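# Stack four magnet blocks into one neat tower

## Task

Take four magnet blocks from the pile and build a tidy single tower of them, one block squarely on the next, then open the gripper so the robot is no longer holding any of them.

## Robot and tools

Robot: two six-joint arms, left_arm and right_arm, each with a parallel two-finger gripper and a wrist camera (cam_left_wrist, cam_right_wrist, both 504x504 pixels). The names are just labels, not image sides.

Frame: one shared scene frame. Origin sits on the table top midway between the arms, +x points out over the table, +z up, and left_arm is on the +y side. Arm roots: left_arm at (-0.004, +0.374, 0) m with quat_wxyz (+0.996, 0, 0, +0.092); right_arm at (-0.002, -0.315, 0) m with quat_wxyz (+1.000, 0, 0, -0.027). Each gripper's fingers point along its own +z and close along its y. The reported end_effector_position is the point between the pads, roughly 1 cm short of the fingertips; it can be somewhat off, more when the arm is stretched.

Tool execute_actions, argument actions: a list holding one action, one wait, or nothing.
- Empty list {"actions": []}: no command, just returns the state.
- Action {"rows": [[...]], "steps": N}: N control steps of 1/30 s, N from 1 to 15 (default 15); 1 to 15 rows, one per step, the last row reused if rows run out.
- Wait {"steps": N}: no command; returns once N steps (up to 300) have elapsed since the previous result, your reply time included.
- Optional pictures (true/false) switches camera images in the result; they come by default.

Each row is 14 numbers, each within [-1, 1], always for both arms: left_arm waist, shoulder, elbow, wrist pitch, wrist yaw, wrist roll, gripper opening, then the same seven for right_arm. The six joint numbers are offsets (not poses), measured from the joint angles printed in the latest result that lists them; before any such result in a scene, and for second or later calls within a single reply, they count from where the arm stands when the action begins. They are not cumulative across rows. Scale: 1.0 equals 1.202 rad for waist, 1.258 shoulder, 1.238 elbow, 2.073 wrist pitch, 2.022 wrist yaw and 2.022 wrist roll. Stated joint ranges (rad): waist -2.618 to 3.054, shoulder 0.000 to 3.142, elbow 0.000 to 3.142, wrist pitch -1.571 to 1.571, wrist yaw -1.571 to 1.571, wrist roll -2.094 to 2.094. The true ends may differ by 0.036 rad either way. A call aiming more than 0.036 rad outside a range is refused and nothing moves; a target beyond the real end is clipped there and the result may say "joint sent to its limit" (possibly about an earlier move). No such message does not prove there is room left.

The opening number is absolute, not an offset: +1 fully open (0.094 m pad gap), -1 closed. Away from the extremes the fingers go to where grip_measured would read that value. To hold a block, command about 0.03 under grip_measured for a firm grip, a smaller margin for a gentler one. Each gripper's reading may be about 1 mm off, consistently. Pads push with roughly 50 to 62 N, sometimes more on first contact.

Motion limits: each step the joint target is kept within a lead of the measured angle (waist 0.202 rad, shoulder 0.258, elbow 0.238, wrist pitch 0.573, wrist yaw and roll 0.522), and targets are scaled back if they would move the gripper over 70 mm from where it is. Big offsets therefore take several actions. Arms sag under zero offsets; to hold a pose, in the first call of a reply send the offsets that bring joints back to the desired angles, zeros in later calls, and push further if a joint still lags. Zeros are not a pause: they steer back to the reference angles.

Between calls the arms keep heading to the last row sent, until everything has nearly stopped or a step is HELD; after that only a new action moves them on. Fingers already moving keep moving. The simulation runs while you think and write.

Result lines: the state line gives per arm the gripper position (m) and quat_wxyz; Joint positions and Joint velocities list six joints (rad, rad/s) plus pad gap (m, m/s); grip_measured is the opening on the command scale. "joint command not followed" means the clearance check altered or blocked joint targets on some steps (the rest of the row still ran). HELD flags steps where your row, wholly or partly, was not sent. Joint torques include offsets, friction and noise, so read loads cautiously. MOTOR HOT appears from 75 °C; at 90 °C that arm is halted 10 s, at 100 °C it drops what it holds and falls; these report as OVER-TEMPERATURE FAULT. Avoid holding loads longer than needed.

zoom_image: camera (cam_left_wrist or cam_right_wrist) and region [x0, y0, x1, y1] in pixels of that camera's latest image, top-left origin, at most 504 by 504; gives an enlarged view.

read_manual: optional section "licences"; returns licence text, no motion.

finished_scene: scene (the current scene number) ends it irreversibly, grades it and starts the next one; the block stack must stand and be released. Replying without any tool call ends everything.

Avoid: dropping or knocking blocks off the table (fails), slamming, hard pushes, letting the arms collide or press each other. Occasional brief tugs on held parts or nudges to loose objects can happen; grip firmly and place blocks gently and aligned.

Each tool is called after "Emit:" by a JSON object that holds its "api" and its "payload", one argument or row to a line.

## Session

Emit:
{"api": "execute_actions", "payload": {
  "actions": []
}}

Scene clock: 0.00 s of 5800.00 s.
left_arm: end_effector_position=(+0.5158, +0.1446, +0.1803) grip_measured=+1.000 end_effector_quat_wxyz=(+0.743, -0.174, +0.645, +0.042) | right_arm: end_effector_position=(+0.3112, -0.0462, +0.2471) grip_measured=+1.000 end_effector_quat_wxyz=(+0.234, -0.105, +0.793, +0.553)
Joint positions: left_arm=[-0.868  2.3    1.328  1.172 -0.995 -0.038  0.094] | right_arm=[ 0.419  1.409  0.964 -0.012 -0.883  0.676  0.094]
Joint velocities: left_arm=[ 0.012 -0.012  0.002  0.066 -0.022  0.007  0.   ] | right_arm=[-0.012 -0.007  0.007 -0.037 -0.037 -0.022  0.   ]
Joint torques (N m, as the arm reports them, + toward a larger angle): no reading
Motor temperatures (°C, as the motors report them): left_arm=[29 26 31 36 26 28] | right_arm=[25 35 29 26 25 28]

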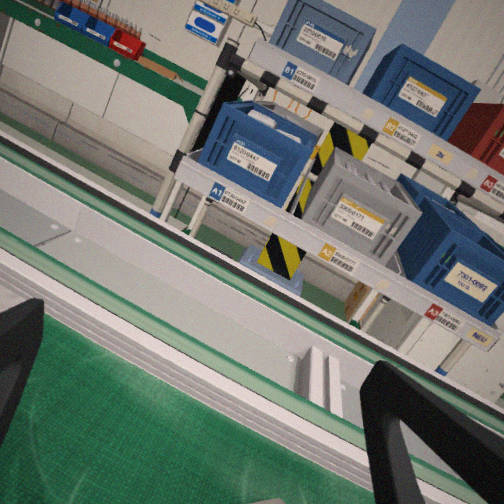

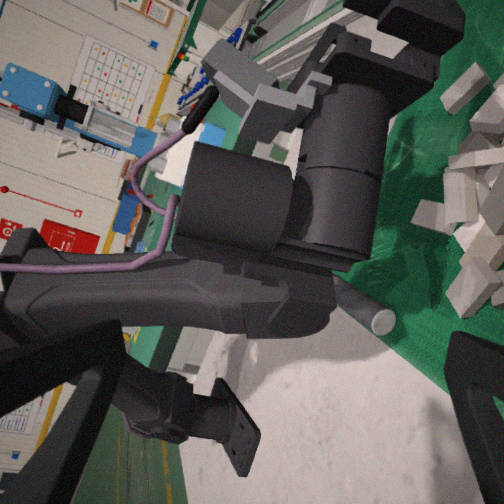

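Emit:
{"api": "execute_actions", "payload": {
  "actions": [
    {"rows":[[0.03,-0.05,0,-0.02,0,0,1,-0.02,0,0.03,-0.03,0.04,-0.03,1],[0.06,-0.1,0,-0.04,0,0,1,-0.04,0,0.06,-0.06,0.08,-0.06,1],[0.09,-0.15,0,-0.07,0,0,1,-0.06,0,0.09,-0.09,0.12,-0.09,1],[0.12,-0.2,0,-0.1,0,0,1,-0.08,0,0.13,-0.12,0.16,-0.12,1],[0.15,-0.26,0,-0.13,0,0,1,-0.1,0,0.17,-0.15,0.2,-0.15,1],[0.18,-0.32,0,-0.16,0,0,1,-0.12,0,0.21,-0.18,0.24,-0.18,1],[0.21,-0.38,-0.03,-0.2,0.04,0,1,-0.14,0,0.25,-0.21,0.28,-0.21,1],[0.24,-0.44,-0.06,-0.24,0.08,0,1,-0.16,0,0.29,-0.25,0.32,-0.24,1],[0.27,-0.5,-0.09,-0.28,0.12,0,1,-0.16,0,0.33,-0.29,0.36,-0.27,1],[0.3,-0.56,-0.12,-0.32,0.16,0,1,-0.16,0,0.37,-0.33,0.4,-0.3,1],[0.3,-0.63,-0.15,-0.36,0.2,0,1,-0.16,0,0.41,-0.37,0.437,-0.334,1],[0.3,-0.7,-0.18,-0.4,0.25,0,1,-0.16,0,0.45,-0.41,0.437,-0.334,1],[0.3,-0.77,-0.21,-0.44,0.3,0,1,-0.16,0,0.48,-0.45,0.437,-0.334,1],[0.3,-0.84,-0.24,-0.48,0.35,0,1,-0.16,0,0.5,-0.48,0.437,-0.334,1],[0.3,-0.9,-0.27,-0.52,0.49,0,1,-0.16,0,0.5,-0.5,0.437,-0.334,1]]}
  ],
  "pictures": false
}}

Emit:
{"api": "execute_actions", "payload": {
  "actions": [
    {"steps":20}
  ]
}}

Scene clock: 7.67 s of 5800.00 s.
left_arm: end_effector_position=(+0.4772, +0.3360, +0.3412) grip_measured=+1.000 end_effector_quat_wxyz=(+0.711, -0.116, +0.689, +0.079) | right_arm: end_effector_position=(+0.4063, -0.2238, +0.3279) grip_measured=+1.000 end_effector_quat_wxyz=(+0.450, -0.054, +0.884, +0.115)
Joint positions: left_arm=[-0.461  1.508  1.079  0.458 -0.555 -0.04   0.094] | right_arm=[ 0.22   1.417  1.541 -0.732 -0.118  0.107  0.094]
Joint velocities: left_arm=[ 0.217 -2.542 -0.984 -2.073  2.308 -0.051  0.   ] | right_arm=[-0.002 -0.11   0.74  -1.619  0.74  -0.696  0.   ]
Joint torques (N m, as the arm reports them, + toward a larger angle): left_arm=[-4.62 -6.15  7.13  1.63  0.55  0.02] | right_arm=[ 0.55 -5.76  7.99  0.5  -0.07 -0.08]
Motor temperatures (°C, as the motors report them): left_arm=[29 32 32 37 26 28] | right_arm=[25 36 31 28 25 28]
Steps of this call (steps 1 to 90: nothing new was sent; then 4.17 s passed at rest; steps 91 to 105: all 15 steps of this action). Readings (joint positions):
91: left_arm=[-0.866 2.296 1.328 1.165 -0.995 -0.038] | right_arm=[0.419 1.409 0.964 -0.017 -0.872 0.668]
92: left_arm=[-0.860 2.283 1.328 1.144 -0.994 -0.038] | right_arm=[0.414 1.409 0.972 -0.038 -0.849 0.650]
94: left_arm=[-0.835 2.233 1.324 1.091 -0.994 -0.038] | right_arm=[0.387 1.412 1.013 -0.114 -0.769 0.590]
98: left_arm=[-0.735 2.070 1.317 0.971 -0.966 -0.039] | right_arm=[0.282 1.420 1.196 -0.306 -0.522 0.412]
105: the state above

Scene clock: 8.33 s of 5800.00 s.
left_arm: end_effector_position=(+0.3933, +0.2479, +0.3640) grip_measured=+1.000 end_effector_quat_wxyz=(+0.675, +0.095, +0.723, -0.116) | right_arm: end_effector_position=(+0.3620, -0.2514, +0.2875) grip_measured=+1.000 end_effector_quat_wxyz=(+0.342, -0.076, +0.936, +0.033)
Joint positions: left_arm=[-0.502  1.17   1.001  0.106 -0.018 -0.04   0.094] | right_arm=[ 0.22   1.408  1.568 -1.029 -0.007  0.008  0.094]
Joint velocities: left_arm=[-0.017 -0.002 -0.007  0.022 -0.022 -0.037  0.   ] | right_arm=[ 0.007  0.002 -0.017 -0.11   0.037 -0.066  0.   ]
Joint torques (N m, as the arm reports them, + toward a larger angle): left_arm=[-0.52 -4.19  8.17  1.78  0.07 -0.01] | right_arm=[ 0.57 -4.96  9.22  0.74  0.06 -0.07]
Motor temperatures (°C, as the motors report them): left_arm=[29 32 32 38 26 28] | right_arm=[25 36 31 28 25 28]
Steps of this call (steps 1 to 20: the robot went on to your last target). Readings (joint positions):
1: left_arm=[-0.460 1.421 1.051 0.393 -0.474 -0.040] | right_arm=[0.220 1.413 1.559 -0.782 -0.095 0.087]
2: left_arm=[-0.468 1.342 1.032 0.339 -0.395 -0.040] | right_arm=[0.220 1.408 1.566 -0.825 -0.077 0.071]
4: left_arm=[-0.490 1.214 1.020 0.260 -0.257 -0.040] | right_arm=[0.220 1.407 1.568 -0.897 -0.050 0.048]
8: left_arm=[-0.502 1.136 1.020 0.218 -0.109 -0.040] | right_arm=[0.220 1.408 1.568 -0.984 -0.023 0.024]
20: the state above

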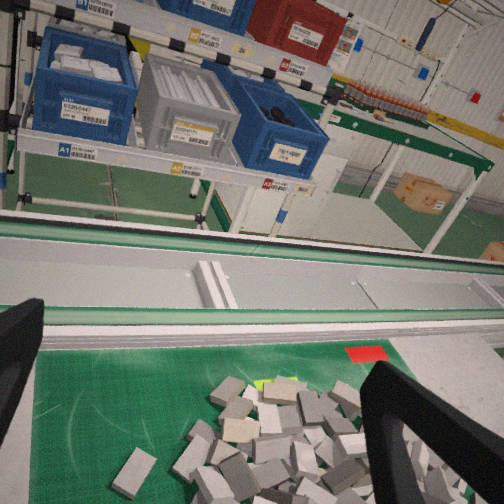

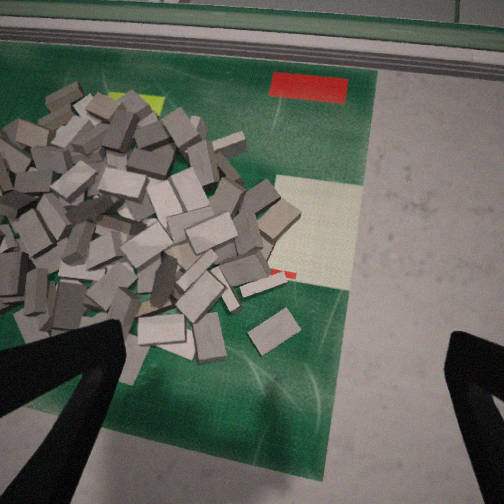

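Emit:
{"api": "execute_actions", "payload": {
  "actions": [
    {"rows":[[-0.02,-0.02,-0.015,-0.01,0,0,1,0,0.02,0.02,-0.01,0,0.03,0.9],[-0.05,-0.05,-0.035,-0.02,0,0,1,0,0.05,0.04,-0.02,0,0.06,0.8],[-0.08,-0.08,-0.06,-0.03,0,0,1,0.018,0.09,0.06,-0.035,0,0.1,0.7],[-0.12,-0.115,-0.085,-0.04,0,0,1,0.018,0.13,0.085,-0.05,0,0.14,0.6],[-0.16,-0.15,-0.11,-0.055,0,0,1,0.018,0.175,0.11,-0.065,0,0.18,0.5],[-0.2,-0.185,-0.135,-0.07,0,0,1,0.018,0.22,0.135,-0.08,0,0.22,0.4],[-0.24,-0.22,-0.16,-0.085,0,0,1,0.018,0.265,0.16,-0.095,0,0.26,0.3],[-0.28,-0.255,-0.185,-0.1,0,0,1,0.018,0.31,0.185,-0.11,0,0.3,0.2],[-0.32,-0.29,-0.21,-0.11,0,0,1,0.018,0.355,0.21,-0.125,0,0.34,0.2],[-0.36,-0.325,-0.235,-0.12,0,0,1,0.018,0.4,0.235,-0.14,0,0.38,0.2],[-0.4,-0.36,-0.26,-0.13,0,0,1,0.018,0.445,0.255,-0.151,0,0.42,0.2],[-0.43,-0.39,-0.28,-0.14,0,0,1,0.018,0.485,0.275,-0.151,0,0.45,0.2],[-0.46,-0.42,-0.3,-0.15,0,0,1,0.018,0.52,0.287,-0.151,0,0.47,0.2],[-0.48,-0.44,-0.315,-0.155,0,0,1,0.018,0.55,0.287,-0.151,0,0.47,0.2],[-0.5,-0.453,-0.323,-0.155,0,0,1,0.018,0.569,0.287,-0.151,0,0.47,0.2]]}
  ],
  "pictures": false
}}

Emit:
{"api": "execute_actions", "payload": {
  "actions": [
    {"steps":22}
  ]
}}

Scene clock: 20.57 s of 5800.00 s.
left_arm: end_effector_position=(+0.1928, +0.1464, +0.3010) grip_measured=+1.000 end_effector_quat_wxyz=(+0.590, +0.301, +0.694, -0.284) | right_arm: end_effector_position=(+0.4199, -0.2366, +0.1148) grip_measured=+0.202 end_effector_quat_wxyz=(+0.052, +0.296, +0.953, +0.031)
Joint positions: left_arm=[-1.053  0.648  0.643 -0.139 -0.012 -0.041  0.094] | right_arm=[ 0.232  2.076  1.882 -1.256 -0.006  0.782  0.056]
Joint velocities: left_arm=[-0.789 -0.779 -0.564 -0.505 -0.022  0.051  0.   ] | right_arm=[ 0.022  1.204  0.042 -0.198 -0.037  1.223 -0.001]
Joint torques (N m, as the arm reports them, + toward a larger angle): left_arm=[ 0.   -0.02  7.91  1.86 -0.04 -0.04] | right_arm=[  0.7  -13.13  10.47  -0.43  -0.06   0.01]
Motor temperatures (°C, as the motors report them): left_arm=[29 29 33 39 26 28] | right_arm=[25 36 32 28 25 28]
Steps of this call (steps 1 to 30: the robot went on to your last target; steps 31 to 90: nothing new was sent; then 8.73 s passed at rest; steps 91 to 105: all 15 steps of this action). Readings (joint positions):
91: left_arm=[-0.503 1.170 1.001 0.103 -0.013 -0.040] | right_arm=[0.220 1.410 1.568 -1.031 -0.006 0.016]
92: left_arm=[-0.511 1.164 0.996 0.102 -0.016 -0.040] | right_arm=[0.220 1.417 1.573 -1.037 -0.006 0.035]
94: left_arm=[-0.558 1.121 0.956 0.087 -0.023 -0.041] | right_arm=[0.224 1.465 1.613 -1.065 -0.005 0.108]
98: left_arm=[-0.753 0.948 0.833 0.005 -0.021 -0.041] | right_arm=[0.232 1.669 1.739 -1.132 -0.006 0.338]
105: the state above

Scene clock: 21.30 s of 5800.00 s.
left_arm: end_effector_position=(+0.1786, +0.1453, +0.2787) grip_measured=+1.000 end_effector_quat_wxyz=(+0.562, +0.324, +0.706, -0.284) | right_arm: end_effector_position=(+0.4026, -0.2393, +0.0892) grip_measured=+0.202 end_effector_quat_wxyz=(-0.005, +0.377, +0.926, +0.002)
Joint positions: left_arm=[-1.092  0.614  0.612 -0.206 -0.011 -0.041  0.094] | right_arm=[ 0.232  2.137  1.882 -1.322 -0.008  0.951  0.056]
Joint velocities: left_arm=[-0.007 -0.012 -0.007  0.037  0.007  0.022  0.   ] | right_arm=[-0.002 -0.002 -0.007 -0.007 -0.051  0.037 -0.   ]
Joint torques (N m, as the arm reports them, + toward a larger angle): left_arm=[-0.94 -0.96  7.56  1.78 -0.07 -0.02] | right_arm=[  0.76 -12.28  10.53  -0.36   0.     0.09]
Motor temperatures (°C, as the motors report them): left_arm=[29 29 33 39 26 28] | right_arm=[25 37 32 28 25 28]
Steps of this call (steps 1 to 22: the robot went on to your last target). Readings (joint positions):
1: left_arm=[-1.075 0.627 0.628 -0.156 -0.011 -0.041] | right_arm=[0.232 2.112 1.882 -1.264 -0.007 0.817]
2: left_arm=[-1.087 0.617 0.619 -0.169 -0.011 -0.041] | right_arm=[0.232 2.141 1.882 -1.275 -0.007 0.844]
4: left_arm=[-1.092 0.614 0.613 -0.187 -0.011 -0.041] | right_arm=[0.232 2.166 1.882 -1.294 -0.008 0.883]
8: left_arm=[-1.092 0.614 0.612 -0.201 -0.011 -0.041] | right_arm=[0.232 2.150 1.882 -1.312 -0.008 0.924]
22: the state above

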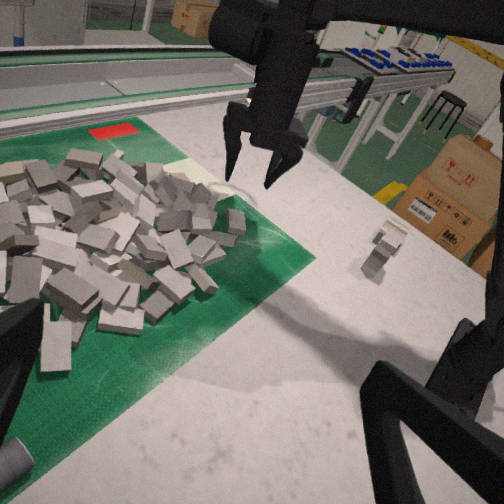

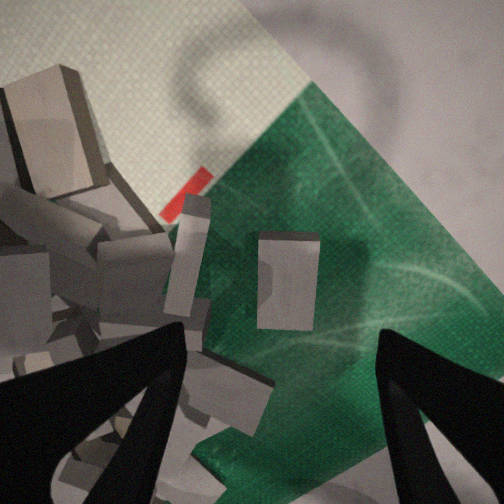

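Emit:
{"api": "execute_actions", "payload": {
  "actions": [
    {"rows":[[0,0,0,0,0,0,1,0.018,0,-0.015,0.01,0,0.025,0],[0,0,0,0,0,0,1,0.018,0,-0.03,0.02,0,0.025,-0.15],[0,0,0,0,0,0,1,0.018,0,-0.045,0.03,0,0.025,-0.15],[0,0,0,0,0,0,1,0.018,0,-0.06,0.04,0,0.025,-0.15],[0,0,0,0,0,0,1,0.018,0,-0.075,0.05,0,0.025,-0.15],[0,0,0,0,0,0,1,0.018,0,-0.09,0.06,0,0.025,-0.15],[0,0,0,0,0,0,1,0.018,0,-0.105,0.07,0,0.025,-0.15],[0,0,0,0,0,0,1,0.018,0,-0.12,0.08,0,0.025,-0.15],[0,0,0,0,0,0,1,0.018,0,-0.135,0.09,0,0.025,-0.15],[0,0,0,0,0,0,1,0.018,0,-0.15,0.1,0,0.025,-0.15],[0,0,0,0,0,0,1,0.018,0,-0.165,0.11,0,0.025,-0.15],[0,0,0,0,0,0,1,0.018,0,-0.18,0.12,0,0.025,-0.15],[0,0,0,0,0,0,1,0.018,0,-0.193,0.13,0,0.025,-0.15],[0,0,0,0,0,0,1,0.018,0,-0.205,0.135,0,0.025,-0.15],[0,0,0,0,0,0,1,0.018,0,-0.215,0.135,0,0.025,-0.15]]}
  ],
  "pictures": false
}}

Emit:
{"api": "execute_actions", "payload": {
  "actions": [
    {"steps":12}
  ]
}}

Scene clock: 31.47 s of 5800.00 s.
left_arm: end_effector_position=(+0.1786, +0.1453, +0.2787) grip_measured=+1.000 end_effector_quat_wxyz=(+0.562, +0.324, +0.706, -0.284) | right_arm: end_effector_position=(+0.3903, -0.2355, +0.0334) grip_measured=-0.148 end_effector_quat_wxyz=(-0.013, +0.390, +0.921, -0.002)
Joint positions: left_arm=[-1.092  0.614  0.612 -0.206 -0.011 -0.041  0.094] | right_arm=[ 0.246  2.137  1.658 -1.115 -0.011  0.994  0.04 ]
Joint velocities: left_arm=[ 0.002 -0.002 -0.002  0.037 -0.051  0.066  0.   ] | right_arm=[-0.017  0.012 -0.437  0.403 -0.007  0.022  0.001]
Joint torques (N m, as the arm reports them, + toward a larger angle): left_arm=[-0.08  0.21  8.49  1.86  0.    0.01] | right_arm=[  0.84 -11.05   5.6   -0.1    0.02   0.07]
Motor temperatures (°C, as the motors report them): left_arm=[29 28 33 40 26 28] | right_arm=[25 40 33 27 25 28]
Steps of this call (steps 1 to 15: the robot went on to your last target; steps 16 to 90: nothing new was sent; then 6.67 s passed at rest; steps 91 to 105: all 15 steps of this action). Readings (joint positions):
91: left_arm=[-1.092 0.614 0.612 -0.206 -0.011 -0.041] | right_arm=[0.233 2.137 1.882 -1.322 -0.008 0.959]
92: left_arm=[-1.092 0.614 0.612 -0.206 -0.011 -0.041] | right_arm=[0.234 2.137 1.880 -1.318 -0.008 0.967]
94: left_arm=[-1.092 0.614 0.612 -0.206 -0.011 -0.041] | right_arm=[0.239 2.137 1.863 -1.297 -0.009 0.978]
98: left_arm=[-1.092 0.614 0.612 -0.206 -0.011 -0.041] | right_arm=[0.246 2.137 1.787 -1.237 -0.010 0.988]
105: the state above

Scene clock: 31.87 s of 5800.00 s.
left_arm: end_effector_position=(+0.1786, +0.1453, +0.2787) grip_measured=+1.000 end_effector_quat_wxyz=(+0.562, +0.324, +0.706, -0.284) | right_arm: end_effector_position=(+0.3954, -0.2345, +0.0269) grip_measured=-0.148 end_effector_quat_wxyz=(-0.001, +0.391, +0.920, +0.006)
Joint positions: left_arm=[-1.092  0.614  0.612 -0.206 -0.011 -0.041  0.094] | right_arm=[ 0.246  2.137  1.632 -1.062 -0.011  0.996  0.04 ]
Joint velocities: left_arm=[-0.012  0.002  0.002 -0.022 -0.051 -0.051  0.   ] | right_arm=[ 0.027 -0.012  0.007  0.007 -0.051  0.022  0.001]
Joint torques (N m, as the arm reports them, + toward a larger angle): left_arm=[0.01 0.17 8.44 1.86 0.   0.  ] | right_arm=[  0.65 -11.11   5.55  -0.01   0.     0.05]
Motor temperatures (°C, as the motors report them): left_arm=[29 28 33 40 26 28] | right_arm=[25 40 33 27 25 28]
Steps of this call (steps 1 to 12: the robot went on to your last target). Readings (joint positions):
1: left_arm=[-1.092 0.614 0.612 -0.206 -0.011 -0.041] | right_arm=[0.246 2.137 1.646 -1.105 -0.011 0.994]
2: left_arm=[-1.092 0.614 0.612 -0.206 -0.011 -0.041] | right_arm=[0.246 2.137 1.638 -1.097 -0.011 0.995]
4: left_arm=[-1.092 0.614 0.612 -0.206 -0.011 -0.041] | right_arm=[0.246 2.137 1.632 -1.087 -0.011 0.995]
8: left_arm=[-1.092 0.614 0.612 -0.206 -0.011 -0.041] | right_arm=[0.246 2.137 1.632 -1.069 -0.011 0.996]
12: the state above

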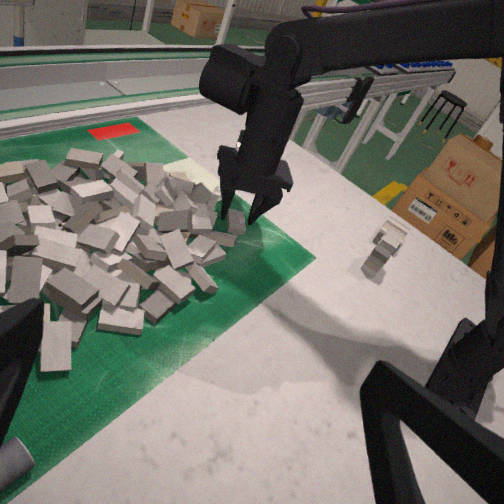

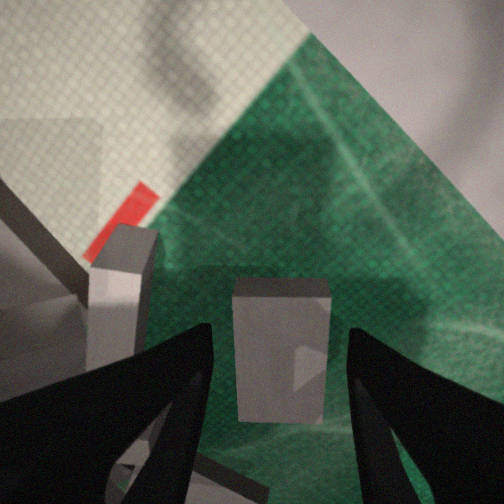

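Emit:
{"api": "execute_actions", "payload": {
  "actions": [
    {"rows":[[0,0,0,0,0,0,1,0,0.011,0,0,0,0,-0.22],[0,0,0,0,0,0,1,0,0.011,0,0,0,0,-0.3],[0,0,0,0,0,0,1,0,0.011,0,0,0,0,-0.37],[0,0,0,0,0,0,1,0,0.011,0,0,0,0,-0.42],[0,0,0,0,0,0,1,0,0.011,0,0,0,0,-0.45],[0,0,0,0,0,0,1,0,0.011,0,0,0,0,-0.48],[0,0,0,0,0,0,1,0,0.011,0,0,0,0,-0.525]],"steps":11}
  ],
  "pictures": false
}}

Emit:
{"api": "execute_actions", "payload": {
  "actions": [
    {"rows":[[0,0,0,0,0,0,1,0,-0.02,0.02,0,0,0,-0.525],[0,0,0,0,0,0,1,0,-0.03,0.02,-0.01,0,0,-0.525],[0,0,0,0,0,0,1,0,-0.04,0.02,-0.015,0,0,-0.525],[0,0,0,0,0,0,1,0,-0.055,0.02,-0.025,0,0,-0.525],[0,0,0,0,0,0,1,0,-0.07,0.02,-0.035,0,0,-0.525],[0,0,0,0,0,0,1,0,-0.09,0.02,-0.05,0,-0.03,-0.525],[0,0,0,0,0,0,1,0,-0.11,0.02,-0.065,0,-0.07,-0.525],[0,0,0,0,0,0,1,0,-0.13,0.02,-0.08,0,-0.12,-0.525],[0,0,0,0,0,0,1,0,-0.15,0.02,-0.09,0,-0.17,-0.525],[0,0,0,0,0,0,1,0,-0.17,0.02,-0.1,0,-0.22,-0.525],[0,0,0,0,0,0,1,0,-0.185,0.02,-0.11,0,-0.28,-0.525],[0,0,0,0,0,0,1,0.02,-0.2,0.02,-0.12,0,-0.34,-0.525],[0,0,0,0,0,0,1,0.05,-0.21,0.02,-0.125,0,-0.4,-0.525],[0,0,0,0,0,0,1,0.08,-0.21,0.02,-0.125,0,-0.45,-0.525],[0,0,0,0,0,0,1,0.11,-0.21,0.02,-0.125,0,-0.494,-0.525]]}
  ],
  "pictures": false
}}

Emit:
{"api": "execute_actions", "payload": {
  "actions": [
    {"steps":15}
  ]
}}

Scene clock: 41.97 s of 5800.00 s.
left_arm: end_effector_position=(+0.1786, +0.1453, +0.2787) grip_measured=+1.000 end_effector_quat_wxyz=(+0.562, +0.324, +0.706, -0.284) | right_arm: end_effector_position=(+0.3963, -0.2342, +0.0269) grip_measured=-0.487 end_effector_quat_wxyz=(+0.000, +0.391, +0.920, +0.007)
Joint positions: left_arm=[-1.092  0.614  0.612 -0.206 -0.011 -0.041  0.094] | right_arm=[ 0.246  2.137  1.632 -1.058 -0.011  0.996  0.024]
Joint velocities: left_arm=[ 0.007 -0.002 -0.002 -0.007 -0.007  0.022  0.   ] | right_arm=[-0.012 -0.002  0.007  0.007  0.022  0.037 -0.   ]
Joint torques (N m, as the arm reports them, + toward a larger angle): left_arm=[ 0.01  0.14  8.46  1.83  0.   -0.02] | right_arm=[-0.03 -9.84  6.9  -0.21 -0.03 -0.02]
Motor temperatures (°C, as the motors report them): left_arm=[29 27 34 40 26 28] | right_arm=[25 42 32 27 25 28]
Steps of this call (steps 1 to 30: the robot went on to your last target; steps 31 to 90: nothing new was sent; then 6.73 s passed at rest; steps 91 to 101: all 11 steps of this action). Readings (joint positions):
91: left_arm=[-1.092 0.614 0.612 -0.206 -0.011 -0.041] | right_arm=[0.246 2.137 1.632 -1.058 -0.011 0.996]
92: left_arm=[-1.092 0.614 0.612 -0.206 -0.011 -0.041] | right_arm=[0.246 2.137 1.632 -1.058 -0.011 0.996]
94: left_arm=[-1.092 0.614 0.612 -0.206 -0.011 -0.041] | right_arm=[0.246 2.137 1.632 -1.058 -0.011 0.996]
98: left_arm=[-1.092 0.614 0.612 -0.206 -0.011 -0.041] | right_arm=[0.246 2.137 1.632 -1.058 -0.011 0.996]
101: the state above

Scene clock: 42.47 s of 5800.00 s.
left_arm: end_effector_position=(+0.1786, +0.1453, +0.2787) grip_measured=+1.000 end_effector_quat_wxyz=(+0.562, +0.324, +0.706, -0.284) | right_arm: end_effector_position=(+0.3579, -0.2284, +0.1206) grip_measured=-0.487 end_effector_quat_wxyz=(+0.035, +0.078, +0.996, +0.013)
Joint positions: left_arm=[-1.092  0.614  0.612 -0.206 -0.011 -0.041  0.094] | right_arm=[ 0.285  1.879  1.632 -1.249 -0.004  0.388  0.024]
Joint velocities: left_arm=[ 0.017 -0.007 -0.022  0.051  0.051 -0.037  0.   ] | right_arm=[ 0.681 -0.369 -0.002 -0.447  0.154 -2.571 -0.002]
Joint torques (N m, as the arm reports them, + toward a larger angle): left_arm=[ 0.06  0.03  8.55  1.85  0.02 -0.02] | right_arm=[ 4.16 -7.69  9.39 -0.13 -0.21 -0.09]
Motor temperatures (°C, as the motors report them): left_arm=[29 27 34 40 26 28] | right_arm=[25 42 32 27 25 28]
Steps of this call (steps 1 to 15: all 15 steps of this action). Readings (joint positions):
1: left_arm=[-1.092 0.614 0.612 -0.206 -0.011 -0.041] | right_arm=[0.246 2.137 1.632 -1.058 -0.011 0.996]
2: left_arm=[-1.092 0.614 0.612 -0.206 -0.011 -0.041] | right_arm=[0.246 2.136 1.632 -1.058 -0.012 0.996]
4: left_arm=[-1.092 0.614 0.612 -0.206 -0.011 -0.041] | right_arm=[0.246 2.126 1.632 -1.063 -0.012 0.996]
8: left_arm=[-1.092 0.614 0.612 -0.206 -0.011 -0.041] | right_arm=[0.246 2.058 1.632 -1.115 -0.013 0.927]
15: the state above

Scene clock: 42.97 s of 5800.00 s.
left_arm: end_effector_position=(+0.1786, +0.1453, +0.2787) grip_measured=+1.000 end_effector_quat_wxyz=(+0.562, +0.324, +0.706, -0.284) | right_arm: end_effector_position=(+0.3346, -0.1938, +0.1226) grip_measured=-0.487 end_effector_quat_wxyz=(+0.014, -0.159, +0.987, +0.011)
Joint positions: left_arm=[-1.092  0.614  0.612 -0.206 -0.011 -0.041  0.094] | right_arm=[ 0.387  1.872  1.632 -1.299 -0.018  0.016  0.024]
Joint velocities: left_arm=[-0.012  0.002 -0.007  0.095 -0.022 -0.037  0.   ] | right_arm=[ 0.002 -0.002  0.012 -0.037 -0.095 -0.051 -0.001]
Joint torques (N m, as the arm reports them, + toward a larger angle): left_arm=[-0.08  0.13  8.53  1.87  0.02  0.  ] | right_arm=[-0.6  -8.91  9.26 -0.3   0.   -0.08]
Motor temperatures (°C, as the motors report them): left_arm=[29 27 34 41 26 28] | right_arm=[25 42 32 27 25 28]
Steps of this call (steps 1 to 15: the robot went on to your last target). Readings (joint positions):
1: left_arm=[-1.092 0.614 0.612 -0.206 -0.011 -0.041] | right_arm=[0.311 1.871 1.632 -1.260 -0.003 0.311]
2: left_arm=[-1.092 0.614 0.612 -0.206 -0.011 -0.041] | right_arm=[0.339 1.869 1.632 -1.269 -0.005 0.249]
4: left_arm=[-1.092 0.614 0.612 -0.206 -0.011 -0.041] | right_arm=[0.381 1.871 1.632 -1.281 -0.014 0.159]
8: left_arm=[-1.092 0.614 0.612 -0.206 -0.011 -0.041] | right_arm=[0.393 1.872 1.632 -1.293 -0.020 0.065]
15: the state above

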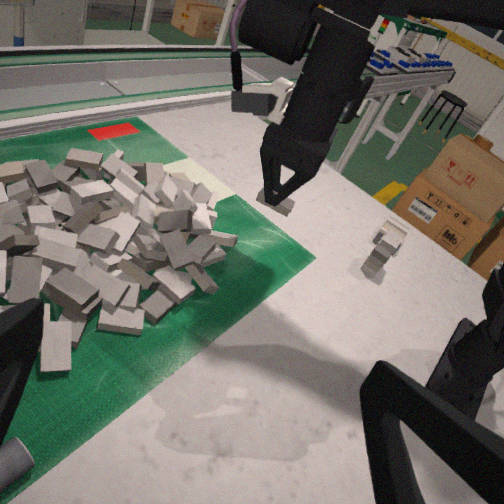

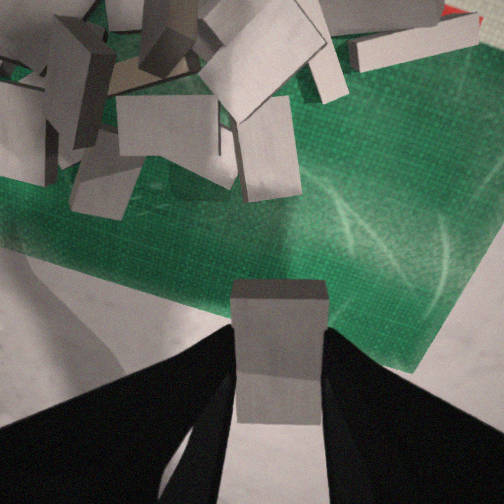

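Emit:
{"api": "execute_actions", "payload": {
  "actions": [
    {"rows":[[0,0,0,0,0,0,1,0.015,-0.01,-0.01,0,0,-0.01,-0.525],[0,0,0,0,0,0,1,0.04,-0.02,-0.025,0.01,0,-0.01,-0.525],[0,0,0,0,0,0,1,0.075,-0.03,-0.045,0.02,0,-0.01,-0.525],[0,0,0,0,0,0,1,0.115,-0.04,-0.065,0.03,0,-0.01,-0.525],[0,0,0,0,0,0,1,0.16,-0.05,-0.09,0.045,0,-0.01,-0.525],[0,0,0,0,0,0,1,0.205,-0.062,-0.115,0.06,0,-0.01,-0.525],[0,0,0,0,0,0,1,0.25,-0.062,-0.14,0.075,0,-0.01,-0.525],[0,0,0,0,0,0,1,0.295,-0.062,-0.17,0.09,0,-0.01,-0.525],[0,0,0,0,0,0,1,0.34,-0.062,-0.2,0.105,0.011,-0.01,-0.525],[0,0,0,0,0,0,1,0.38,-0.062,-0.23,0.12,0.011,-0.01,-0.525],[0,0,0,0,0,0,1,0.42,-0.062,-0.26,0.135,0.011,-0.01,-0.525],[0,0,0,0,0,0,1,0.45,-0.062,-0.29,0.15,0.011,-0.01,-0.525],[0,0,0,0,0,0,1,0.475,-0.062,-0.32,0.165,0.011,-0.01,-0.525],[0,0,0,0,0,0,1,0.493,-0.062,-0.35,0.18,0.011,-0.01,-0.525],[0,0,0,0,0,0,1,0.504,-0.062,-0.375,0.185,0.011,-0.01,-0.525]]}
  ],
  "pictures": false
}}

Emit:
{"api": "execute_actions", "payload": {
  "actions": [
    {"steps":18}
  ],
  "pictures": false
}}

Emit:
{"api": "execute_actions", "payload": {
  "actions": [
    {"rows":[[0,0,0,0,0,0,1,0,0.006,0,0.01,0,0,-0.525],[0,0,0,0,0,0,1,0,0.01,0,0.012,0,0,-0.525],[0,0,0,0,0,0,1,0,0.013,0,0.014,0,0,-0.525],[0,0,0,0,0,0,1,0,0.016,0,0.016,0,0,-0.525],[0,0,0,0,0,0,1,0,0.019,0,0.016,0,0,-0.525],[0,0,0,0,0,0,1,0,0.022,0,0.016,0,0,-0.525],[0,0,0,0,0,0,1,0,0.025,0,0.016,0,0,-0.525],[0,0,0,0,0,0,1,0,0.028,0,0.016,0,0,-0.525],[0,0,0,0,0,0,1,0,0.031,0,0.016,0,0,-0.525]]}
  ]
}}

Scene clock: 53.97 s of 5800.00 s.
left_arm: end_effector_position=(+0.1786, +0.1453, +0.2787) grip_measured=+1.000 end_effector_quat_wxyz=(+0.562, +0.324, +0.706, -0.284) | right_arm: end_effector_position=(+0.1855, -0.0559, +0.0459) grip_measured=-0.487 end_effector_quat_wxyz=(-0.005, -0.450, +0.893, +0.004)
Joint positions: left_arm=[-1.092  0.614  0.612 -0.206 -0.011 -0.041  0.094] | right_arm=[ 0.987  1.811  1.245 -1.011 -0.012 -0.001  0.024]
Joint velocities: left_arm=[ 0.002  0.017 -0.002 -0.051 -0.022 -0.081  0.   ] | right_arm=[ 0.745  0.007 -1.072  0.681 -0.051  0.051  0.001]
Joint torques (N m, as the arm reports them, + toward a larger angle): left_arm=[-0.05  0.13  8.52  1.86  0.01  0.  ] | right_arm=[-3.22 -9.54  5.96 -0.21  0.26  0.01]
Motor temperatures (°C, as the motors report them): left_arm=[29 27 34 41 26 28] | right_arm=[26 41 33 27 25 28]
Steps of this call (steps 1 to 30: the robot went on to your last target; steps 31 to 90: nothing new was sent; then 7.50 s passed at rest; steps 91 to 105: all 15 steps of this action). Readings (joint positions):
91: left_arm=[-1.092 0.614 0.612 -0.206 -0.011 -0.041] | right_arm=[0.388 1.872 1.632 -1.300 -0.018 0.003]
92: left_arm=[-1.092 0.614 0.612 -0.206 -0.011 -0.041] | right_arm=[0.392 1.872 1.632 -1.300 -0.016 0.003]
94: left_arm=[-1.092 0.614 0.612 -0.206 -0.011 -0.041] | right_arm=[0.422 1.861 1.607 -1.280 -0.008 0.003]
98: left_arm=[-1.092 0.614 0.612 -0.206 -0.011 -0.041] | right_arm=[0.615 1.819 1.501 -1.206 0.001 0.003]
105: the state above

Scene clock: 54.57 s of 5800.00 s.
left_arm: end_effector_position=(+0.1786, +0.1453, +0.2787) grip_measured=+1.000 end_effector_quat_wxyz=(+0.562, +0.324, +0.706, -0.284) | right_arm: end_effector_position=(+0.1789, -0.0601, +0.0277) grip_measured=-0.487 end_effector_quat_wxyz=(-0.004, -0.457, +0.889, -0.001)
Joint positions: left_arm=[-1.092  0.614  0.612 -0.206 -0.011 -0.041  0.094] | right_arm=[ 1.001  1.811  1.168 -0.935 -0.002 -0.002  0.024]
Joint velocities: left_arm=[ 0.017  0.012 -0.007 -0.11  -0.022 -0.037  0.   ] | right_arm=[ 0.012 -0.012 -0.012  0.022 -0.007  0.037 -0.   ]
Joint torques (N m, as the arm reports them, + toward a larger angle): left_arm=[-0.09  0.14  8.55  1.87 -0.02  0.02] | right_arm=[-0.69 -9.34  6.55 -0.03  0.04 -0.05]
Motor temperatures (°C, as the motors report them): left_arm=[29 27 34 41 26 28] | right_arm=[26 41 33 27 25 28]
Steps of this call (steps 1 to 18: the robot went on to your last target). Readings (joint positions):
1: left_arm=[-1.092 0.614 0.612 -0.206 -0.011 -0.041] | right_arm=[1.006 1.811 1.213 -0.996 -0.015 -0.001]
2: left_arm=[-1.092 0.614 0.612 -0.206 -0.011 -0.041] | right_arm=[1.014 1.811 1.188 -0.990 -0.016 -0.002]
4: left_arm=[-1.092 0.614 0.612 -0.206 -0.011 -0.041] | right_arm=[1.012 1.811 1.168 -0.985 -0.013 -0.002]
8: left_arm=[-1.092 0.614 0.612 -0.206 -0.011 -0.041] | right_arm=[1.002 1.811 1.168 -0.955 -0.005 -0.002]
18: the state above

Scene clock: 55.07 s of 5800.00 s.
left_arm: end_effector_position=(+0.1786, +0.1453, +0.2787) grip_measured=+1.000 end_effector_quat_wxyz=(+0.562, +0.324, +0.706, -0.284) | right_arm: end_effector_position=(+0.1796, -0.0592, +0.0230) grip_measured=-0.487 end_effector_quat_wxyz=(-0.006, -0.457, +0.889, -0.002)
Joint positions: left_arm=[-1.092  0.614  0.612 -0.206 -0.011 -0.041  0.094] | right_arm=[ 1.001  1.827  1.168 -0.924 -0.002 -0.002  0.024]
Joint velocities: left_arm=[-0.002 -0.022 -0.002 -0.081 -0.051 -0.081  0.   ] | right_arm=[-0.007  0.007  0.007 -0.007 -0.007 -0.11  -0.001]
Joint torques (N m, as the arm reports them, + toward a larger angle): left_arm=[-0.09  0.21  8.52  1.86 -0.01  0.  ] | right_arm=[-0.09 -6.15  6.55  0.01  0.   -0.01]
Motor temperatures (°C, as the motors report them): left_arm=[29 27 34 41 26 28] | right_arm=[26 41 33 27 25 28]
Steps of this call (steps 1 to 15: all 15 steps of this action). Readings (joint positions):
1: left_arm=[-1.092 0.614 0.612 -0.206 -0.011 -0.041] | right_arm=[1.001 1.811 1.168 -0.935 -0.002 -0.002]
2: left_arm=[-1.092 0.614 0.612 -0.206 -0.011 -0.041] | right_arm=[1.001 1.811 1.168 -0.933 -0.002 -0.002]
4: left_arm=[-1.092 0.614 0.612 -0.206 -0.011 -0.041] | right_arm=[1.001 1.814 1.168 -0.930 -0.002 -0.002]
8: left_arm=[-1.092 0.614 0.612 -0.206 -0.011 -0.041] | right_arm=[1.001 1.827 1.168 -0.924 -0.002 -0.002]
15: the state above

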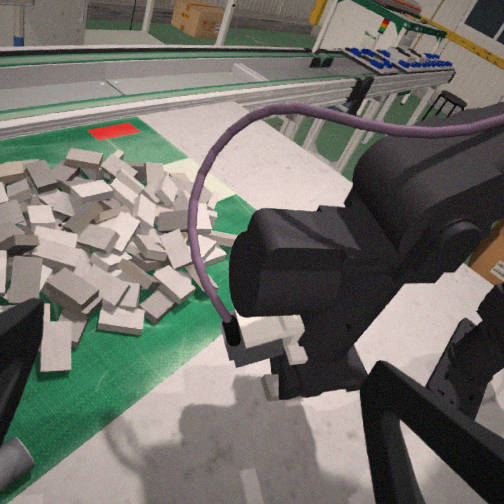

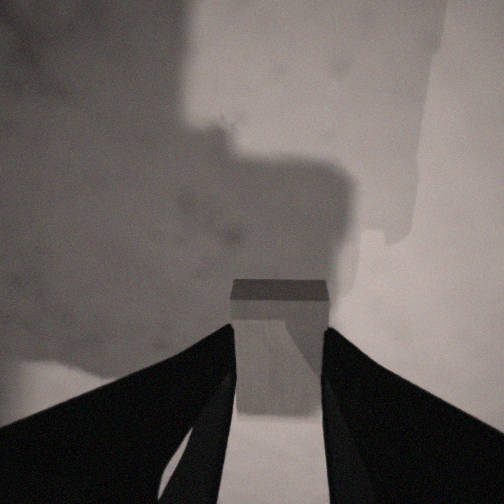

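Emit:
{"api": "execute_actions", "payload": {
  "actions": []
}}

Emit:
{"api": "execute_actions", "payload": {
  "actions": [
    {"rows":[[0,0,0,0,0,0,1,0,0,0,0,0,0,-0.47],[0,0,0,0,0,0,1,0,0,0,0,0,0,-0.42],[0,0,0,0,0,0,1,0,0,0,0,0,0,-0.33],[0,0,0,0,0,0,1,0,0,0,0,0,0,-0.2],[0,0,0,0,0,0,1,0,0,0,0,0,0,-0.1],[0,0,0,0,0,0,1,0,-0.008,0.02,-0.01,0,0,-0.1],[0,0,0,0,0,0,1,0,-0.016,0.04,-0.02,0,0,-0.1],[0,0,0,0,0,0,1,0,-0.024,0.055,-0.03,0,0,-0.1],[0,0,0,0,0,0,1,0,-0.03,0.07,-0.04,0,0,-0.1],[0,0,0,0,0,0,1,0,-0.036,0.085,-0.05,0,0,-0.1],[0,0,0,0,0,0,1,0,-0.042,0.1,-0.06,0,0,-0.1],[0,0,0,0,0,0,1,0,-0.048,0.115,-0.07,0,0,-0.1],[0,0,0,0,0,0,1,0,-0.054,0.13,-0.08,0,0,-0.1],[0,0,0,0,0,0,1,0,-0.058,0.14,-0.09,0,0,-0.1],[0,0,0,0,0,0,1,0,-0.06,0.15,-0.1,0,0,-0.1]],"steps":15}
  ],
  "pictures": false
}}

Emit:
{"api": "execute_actions", "payload": {
  "actions": [
    {"steps":12}
  ]
}}

Scene clock: 73.77 s of 5800.00 s.
left_arm: end_effector_position=(+0.1786, +0.1453, +0.2787) grip_measured=+1.000 end_effector_quat_wxyz=(+0.562, +0.324, +0.706, -0.284) | right_arm: end_effector_position=(+0.1796, -0.0592, +0.0230) grip_measured=-0.487 end_effector_quat_wxyz=(-0.006, -0.457, +0.889, -0.002)
Joint positions: left_arm=[-1.092  0.614  0.612 -0.206 -0.011 -0.041  0.094] | right_arm=[ 1.001  1.827  1.168 -0.924 -0.002 -0.002  0.024]
Joint velocities: left_arm=[-0.002 -0.017 -0.002 -0.051  0.022  0.066  0.   ] | right_arm=[-0.037 -0.007  0.012 -0.007 -0.022 -0.081 -0.001]
Joint torques (N m, as the arm reports them, + toward a larger angle): left_arm=[-0.07  0.06  8.46  1.83  0.03 -0.01] | right_arm=[-0.02 -6.08  6.55  0.01 -0.02 -0.02]
Motor temperatures (°C, as the motors report them): left_arm=[29 27 35 42 26 28] | right_arm=[25 39 32 27 25 28]
Steps of this call (steps 1 to 15: the robot went on to your last target; steps 16 to 90: nothing new was sent; then 15.70 s passed at rest). Readings (joint positions):
1: left_arm=[-1.092 0.614 0.612 -0.206 -0.011 -0.041] | right_arm=[1.001 1.827 1.168 -0.924 -0.002 -0.002]
2: left_arm=[-1.092 0.614 0.612 -0.206 -0.011 -0.041] | right_arm=[1.001 1.827 1.168 -0.924 -0.002 -0.002]
4: left_arm=[-1.092 0.614 0.612 -0.206 -0.011 -0.041] | right_arm=[1.001 1.827 1.168 -0.924 -0.002 -0.002]
8: left_arm=[-1.092 0.614 0.612 -0.206 -0.011 -0.041] | right_arm=[1.001 1.827 1.168 -0.924 -0.002 -0.002]
90: the state above
All arms were judged still, so your last target was given up. Only a new action makes them travel on or press farther. Fingers that are still opening or closing keep moving.

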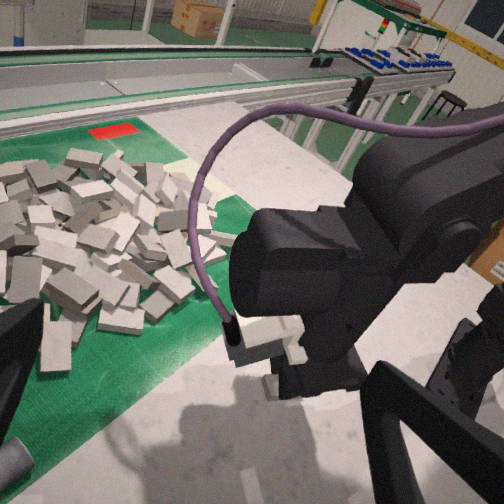

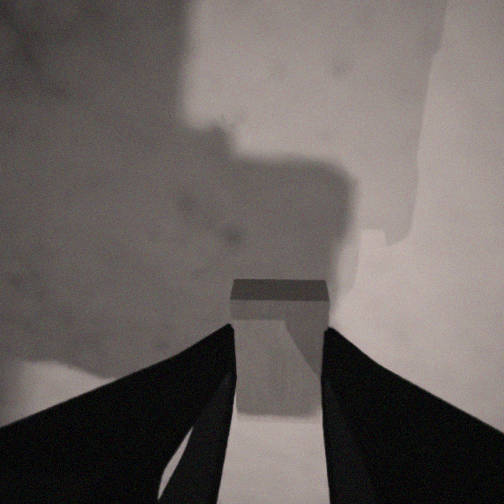

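Scene clock: 74.27 s of 5800.00 s.
left_arm: end_effector_position=(+0.1786, +0.1453, +0.2787) grip_measured=+1.000 end_effector_quat_wxyz=(+0.562, +0.324, +0.706, -0.284) | right_arm: end_effector_position=(+0.1897, -0.0451, +0.0677) grip_measured=-0.102 end_effector_quat_wxyz=(+0.020, -0.457, +0.889, +0.012)
Joint positions: left_arm=[-1.092  0.614  0.612 -0.206 -0.011 -0.041  0.094] | right_arm=[ 1.001  1.782  1.298 -1.041 -0.002 -0.002  0.042]
Joint velocities: left_arm=[ 0.002  0.007 -0.007 -0.022 -0.022  0.007  0.   ] | right_arm=[ 0.007 -0.276  0.545 -0.505  0.007 -0.051 -0.   ]
Joint torques (N m, as the arm reports them, + toward a larger angle): left_arm=[ 0.01  0.07  8.48  1.86 -0.04 -0.01] | right_arm=[-0.03 -9.26  9.12 -0.31 -0.01 -0.01]
Motor temperatures (°C, as the motors report them): left_arm=[29 27 35 42 26 28] | right_arm=[25 39 32 27 25 28]
Steps of this call (steps 1 to 15: all 15 steps of this action). Readings (joint positions):
1: left_arm=[-1.092 0.614 0.612 -0.206 -0.011 -0.041] | right_arm=[1.001 1.827 1.168 -0.925 -0.002 -0.002]
2: left_arm=[-1.092 0.614 0.612 -0.206 -0.011 -0.041] | right_arm=[1.001 1.827 1.168 -0.925 -0.002 -0.002]
4: left_arm=[-1.092 0.614 0.612 -0.206 -0.011 -0.041] | right_arm=[1.001 1.827 1.168 -0.925 -0.002 -0.002]
8: left_arm=[-1.092 0.614 0.612 -0.206 -0.011 -0.041] | right_arm=[1.001 1.827 1.176 -0.940 -0.002 -0.002]
15: the state above

Scene clock: 74.67 s of 5800.00 s.
left_arm: end_effector_position=(+0.1786, +0.1453, +0.2787) grip_measured=+1.000 end_effector_quat_wxyz=(+0.562, +0.324, +0.706, -0.284) | right_arm: end_effector_position=(+0.1865, -0.0496, +0.0839) grip_measured=-0.102 end_effector_quat_wxyz=(+0.016, -0.457, +0.889, +0.010)
Joint positions: left_arm=[-1.092  0.614  0.612 -0.206 -0.011 -0.041  0.094] | right_arm=[ 1.001  1.757  1.334 -1.11  -0.002 -0.002  0.042]
Joint velocities: left_arm=[-0.012 -0.017  0.007  0.007 -0.022 -0.037  0.   ] | right_arm=[-0.007 -0.002  0.022 -0.081  0.051 -0.022 -0.001]
Joint torques (N m, as the arm reports them, + toward a larger angle): left_arm=[-0.11  0.    8.46  1.88  0.02  0.  ] | right_arm=[-0.02 -8.21  8.74 -0.25 -0.01 -0.01]
Motor temperatures (°C, as the motors report them): left_arm=[29 27 35 42 26 28] | right_arm=[25 39 32 27 25 28]
Steps of this call (steps 1 to 12: the robot went on to your last target). Readings (joint positions):
1: left_arm=[-1.092 0.614 0.612 -0.206 -0.011 -0.041] | right_arm=[1.001 1.773 1.314 -1.053 -0.002 -0.002]
2: left_arm=[-1.092 0.614 0.612 -0.206 -0.011 -0.041] | right_arm=[1.001 1.766 1.325 -1.062 -0.002 -0.002]
4: left_arm=[-1.092 0.614 0.612 -0.206 -0.011 -0.041] | right_arm=[1.001 1.757 1.333 -1.076 -0.002 -0.002]
8: left_arm=[-1.092 0.614 0.612 -0.206 -0.011 -0.041] | right_arm=[1.001 1.757 1.334 -1.101 -0.002 -0.002]
12: the state above

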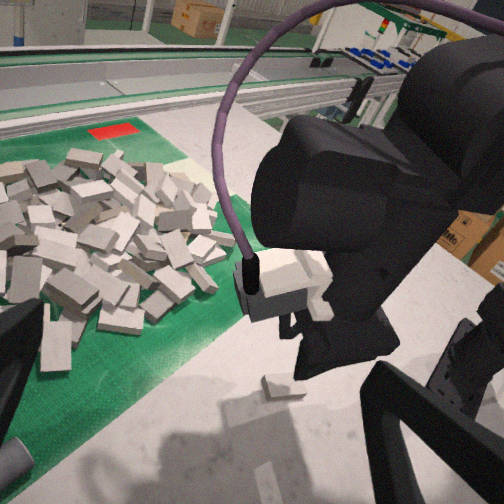

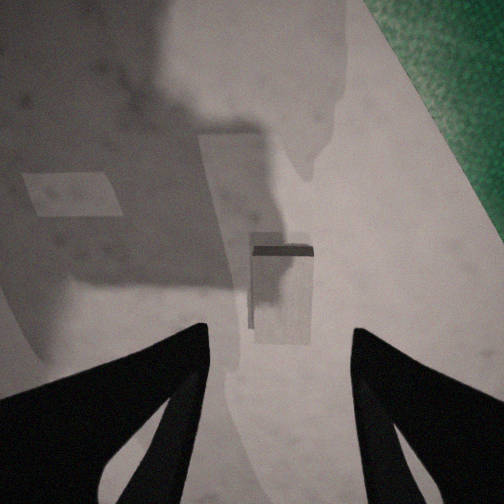

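Emit:
{"api": "execute_actions", "payload": {
  "actions": [
    {"rows":[[0,0,0,0,0,0,1,-0.015,0.005,0.02,-0.003,0,0,-0.1],[0,0,0,0,0,0,1,-0.04,0.015,0.04,-0.007,0,0,-0.1],[0,0,0,0,0,0,1,-0.07,0.03,0.06,-0.012,0,0,-0.1],[0,0,0,0,0,0,1,-0.105,0.045,0.085,-0.017,0,0,-0.1],[0,0,0,0,0,0,1,-0.145,0.062,0.11,-0.022,0,0,-0.1],[0,0,0,0,0,0,1,-0.185,0.08,0.135,-0.027,0,0,-0.1],[0,0,0,0,0,0,1,-0.225,0.098,0.16,-0.032,0,0,-0.1],[0,0,0,0,0,0,1,-0.265,0.116,0.185,-0.037,0,0,-0.1],[0,0,0,0,0,0,1,-0.305,0.134,0.21,-0.042,0,0,-0.1],[0,0,0,0,0,0,1,-0.345,0.152,0.235,-0.047,0,0,-0.1],[0,0,0,0,0,0,1,-0.385,0.17,0.26,-0.052,0,0,-0.1],[0,0,0,0,0,0,1,-0.42,0.186,0.28,-0.057,0,0,-0.1],[0,0,0,0,0,0,1,-0.45,0.2,0.298,-0.061,0,0,-0.1],[0,0,0,0,0,0,1,-0.47,0.21,0.31,-0.064,0,0,-0.1],[0,0,0,0,0,0,1,-0.48,0.216,0.317,-0.066,0,0,-0.1]],"steps":15}
  ],
  "pictures": false
}}

Emit:
{"api": "execute_actions", "payload": {
  "actions": [
    {"steps":18}
  ]
}}

Scene clock: 81.20 s of 5800.00 s.
left_arm: end_effector_position=(+0.1786, +0.1453, +0.2787) grip_measured=+1.000 end_effector_quat_wxyz=(+0.562, +0.324, +0.706, -0.284) | right_arm: end_effector_position=(+0.3642, -0.1590, +0.0880) grip_measured=-0.102 end_effector_quat_wxyz=(+0.032, -0.198, +0.980, +0.009)
Joint positions: left_arm=[-1.092  0.614  0.612 -0.206 -0.011 -0.041  0.094] | right_arm=[ 0.451  2.005  1.677 -1.177 -0.005 -0.002  0.042]
Joint velocities: left_arm=[-0.002  0.007 -0.007 -0.022  0.022 -0.037  0.   ] | right_arm=[-1.004  0.388  0.398 -0.168  0.139  0.037 -0.   ]
Joint torques (N m, as the arm reports them, + toward a larger angle): left_arm=[0.06 0.14 8.46 1.86 0.02 0.  ] | right_arm=[  2.94 -10.27   9.17  -0.52  -0.11  -0.02]
Motor temperatures (°C, as the motors report them): left_arm=[29 27 35 42 26 28] | right_arm=[25 39 32 27 25 28]
Steps of this call (steps 1 to 30: the robot went on to your last target; steps 31 to 90: nothing new was sent; then 3.03 s passed at rest; steps 91 to 105: all 15 steps of this action). Readings (joint positions):
91: left_arm=[-1.092 0.614 0.612 -0.206 -0.011 -0.041] | right_arm=[1.000 1.757 1.334 -1.116 -0.002 -0.002]
92: left_arm=[-1.092 0.614 0.612 -0.206 -0.011 -0.041] | right_arm=[0.996 1.758 1.336 -1.117 -0.004 -0.002]
94: left_arm=[-1.092 0.614 0.612 -0.206 -0.011 -0.041] | right_arm=[0.965 1.775 1.363 -1.131 -0.010 -0.002]
98: left_arm=[-1.092 0.614 0.612 -0.206 -0.011 -0.041] | right_arm=[0.797 1.857 1.483 -1.146 -0.016 -0.002]
105: the state above

Scene clock: 81.80 s of 5800.00 s.
left_arm: end_effector_position=(+0.1786, +0.1453, +0.2787) grip_measured=+1.000 end_effector_quat_wxyz=(+0.562, +0.324, +0.706, -0.284) | right_arm: end_effector_position=(+0.3597, -0.1749, +0.0839) grip_measured=-0.102 end_effector_quat_wxyz=(+0.003, -0.183, +0.983, -0.000)
Joint positions: left_arm=[-1.092  0.614  0.612 -0.206 -0.011 -0.041  0.094] | right_arm=[ 0.421  2.025  1.691 -1.231  0.001 -0.002  0.042]
Joint velocities: left_arm=[-0.022 -0.002  0.002  0.022 -0.007 -0.081  0.   ] | right_arm=[ 0.002 -0.007 -0.007  0.022 -0.007 -0.037 -0.   ]
Joint torques (N m, as the arm reports them, + toward a larger angle): left_arm=[-0.05  0.24  8.48  1.87 -0.02 -0.01] | right_arm=[  0.3  -10.06  10.03  -0.3   -0.09  -0.02]
Motor temperatures (°C, as the motors report them): left_arm=[29 27 35 42 26 28] | right_arm=[25 39 32 27 25 28]
Steps of this call (steps 1 to 18: the robot went on to your last target). Readings (joint positions):
1: left_arm=[-1.092 0.614 0.612 -0.206 -0.011 -0.041] | right_arm=[0.421 2.016 1.687 -1.181 -0.000 -0.002]
2: left_arm=[-1.092 0.614 0.612 -0.206 -0.011 -0.041] | right_arm=[0.401 2.022 1.691 -1.186 0.004 -0.002]
4: left_arm=[-1.092 0.614 0.612 -0.206 -0.011 -0.041] | right_arm=[0.389 2.025 1.691 -1.201 0.009 -0.002]
8: left_arm=[-1.092 0.614 0.612 -0.206 -0.011 -0.041] | right_arm=[0.410 2.025 1.691 -1.220 0.006 -0.002]
18: the state above

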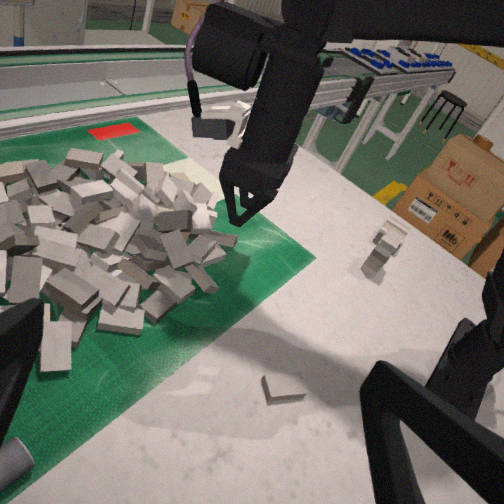

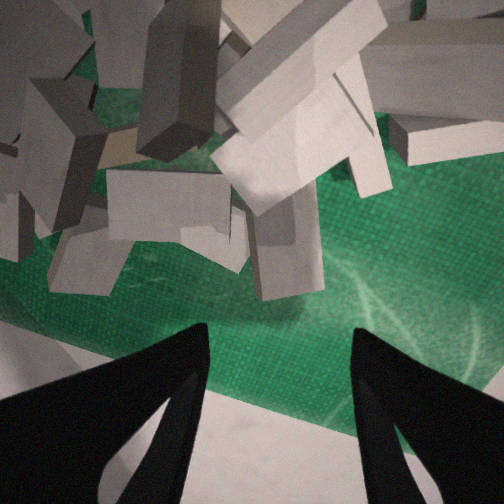

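Emit:
{"api": "execute_actions", "payload": {
  "actions": [
    {"rows":[[0,0,0,0,0,0,1,0.008,0.004,0.025,0,0,-0.03,-0.1],[0,0,0,0,0,0,1,0.014,0.01,0.035,0,0,-0.07,-0.1],[0,0,0,0,0,0,1,0.02,0.017,0.045,0,0,-0.12,-0.1],[0,0,0,0,0,0,1,0.026,0.024,0.055,-0.003,0,-0.18,-0.1],[0,0,0,0,0,0,1,0.032,0.032,0.065,-0.005,0,-0.24,-0.1],[0,0,0,0,0,0,1,0.038,0.04,0.075,-0.007,0,-0.3,-0.1],[0,0,0,0,0,0,1,0.044,0.048,0.085,-0.009,0,-0.36,-0.1],[0,0,0,0,0,0,1,0.05,0.056,0.095,-0.011,0,-0.42,-0.1],[0,0,0,0,0,0,1,0.056,0.064,0.105,-0.013,0,-0.48,-0.1],[0,0,0,0,0,0,1,0.062,0.072,0.115,-0.015,0,-0.54,-0.1],[0,0,0,0,0,0,1,0.068,0.08,0.124,-0.017,0,-0.6,-0.1],[0,0,0,0,0,0,1,0.073,0.088,0.132,-0.018,0,-0.65,-0.1],[0,0,0,0,0,0,1,0.078,0.095,0.138,-0.018,0,-0.69,-0.1],[0,0,0,0,0,0,1,0.082,0.1,0.142,-0.018,0,-0.71,-0.1],[0,0,0,0,0,0,1,0.084,0.104,0.144,-0.018,0,-0.72,-0.1]],"steps":15}
  ],
  "pictures": false
}}

Emit:
{"api": "execute_actions", "payload": {
  "actions": [
    {"steps":15}
  ]
}}

Scene clock: 91.67 s of 5800.00 s.
left_arm: end_effector_position=(+0.1786, +0.1453, +0.2787) grip_measured=+1.000 end_effector_quat_wxyz=(+0.562, +0.324, +0.706, -0.284) | right_arm: end_effector_position=(+0.3733, -0.1300, +0.0773) grip_measured=-0.102 end_effector_quat_wxyz=(-0.012, +0.711, -0.703, +0.005)
Joint positions: left_arm=[-1.092  0.614  0.612 -0.206 -0.011 -0.041  0.094] | right_arm=[ 0.509  2.134  1.83  -1.241  0.002 -1.125  0.042]
Joint velocities: left_arm=[-0.007 -0.012 -0.012  0.022  0.007 -0.007  0.   ] | right_arm=[ 0.173  0.212  0.11  -0.007  0.081 -2.22  -0.001]
Joint torques (N m, as the arm reports them, + toward a larger angle): left_arm=[ 0.    0.18  8.44  1.85 -0.02 -0.02] | right_arm=[  0.11 -10.81   9.44  -0.39  -0.02  -0.05]
Motor temperatures (°C, as the motors report them): left_arm=[29 27 35 42 26 28] | right_arm=[25 41 33 27 25 28]
Steps of this call (steps 1 to 15: the robot went on to your last target; steps 16 to 90: nothing new was sent; then 6.37 s passed at rest; steps 91 to 105: all 15 steps of this action). Readings (joint positions):
91: left_arm=[-1.092 0.614 0.612 -0.206 -0.011 -0.041] | right_arm=[0.421 2.025 1.691 -1.232 0.001 -0.010]
92: left_arm=[-1.092 0.614 0.612 -0.206 -0.011 -0.041] | right_arm=[0.421 2.025 1.691 -1.232 0.001 -0.033]
94: left_arm=[-1.092 0.614 0.612 -0.206 -0.011 -0.041] | right_arm=[0.425 2.032 1.704 -1.235 0.001 -0.124]
98: left_arm=[-1.092 0.614 0.612 -0.206 -0.011 -0.041] | right_arm=[0.451 2.066 1.758 -1.236 0.002 -0.449]
105: the state above

Scene clock: 92.17 s of 5800.00 s.
left_arm: end_effector_position=(+0.1786, +0.1453, +0.2787) grip_measured=+1.000 end_effector_quat_wxyz=(+0.562, +0.324, +0.706, -0.284) | right_arm: end_effector_position=(+0.3707, -0.1267, +0.0719) grip_measured=-0.102 end_effector_quat_wxyz=(-0.003, +0.816, -0.579, +0.004)
Joint positions: left_arm=[-1.092  0.614  0.612 -0.206 -0.011 -0.041  0.094] | right_arm=[ 0.52   2.15   1.834 -1.246  0.004 -1.44   0.042]
Joint velocities: left_arm=[-0.012 -0.002  0.017 -0.095 -0.037 -0.007  0.   ] | right_arm=[-0.007  0.002 -0.007 -0.007  0.11  -0.022  0.   ]
Joint torques (N m, as the arm reports them, + toward a larger angle): left_arm=[-0.04  0.09  8.54  1.86 -0.03 -0.04] | right_arm=[ -0.15 -10.89  10.15  -0.36  -0.01  -0.04]
Motor temperatures (°C, as the motors report them): left_arm=[29 27 35 42 26 28] | right_arm=[25 41 33 27 25 28]
Steps of this call (steps 1 to 15: the robot went on to your last target). Readings (joint positions):
1: left_arm=[-1.092 0.614 0.612 -0.206 -0.011 -0.041] | right_arm=[0.514 2.141 1.833 -1.241 0.002 -1.191]
2: left_arm=[-1.092 0.614 0.612 -0.206 -0.011 -0.041] | right_arm=[0.518 2.145 1.834 -1.241 0.002 -1.244]
4: left_arm=[-1.092 0.614 0.612 -0.206 -0.011 -0.041] | right_arm=[0.520 2.150 1.834 -1.244 0.002 -1.319]
8: left_arm=[-1.092 0.614 0.612 -0.206 -0.011 -0.041] | right_arm=[0.520 2.150 1.834 -1.246 0.003 -1.398]
15: the state above

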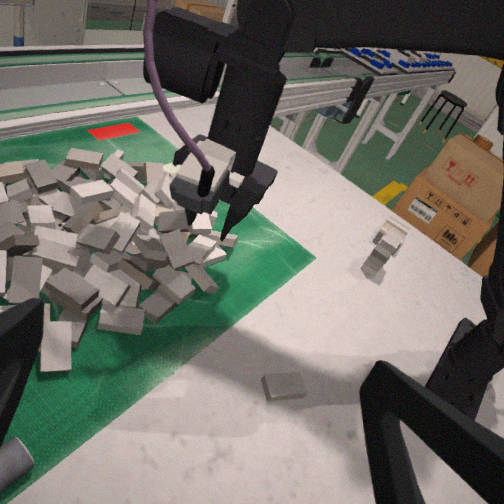

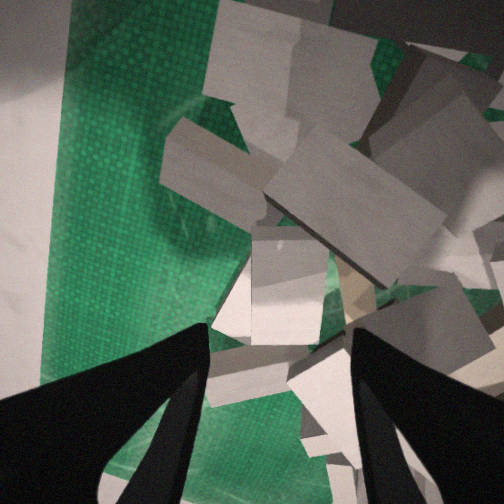

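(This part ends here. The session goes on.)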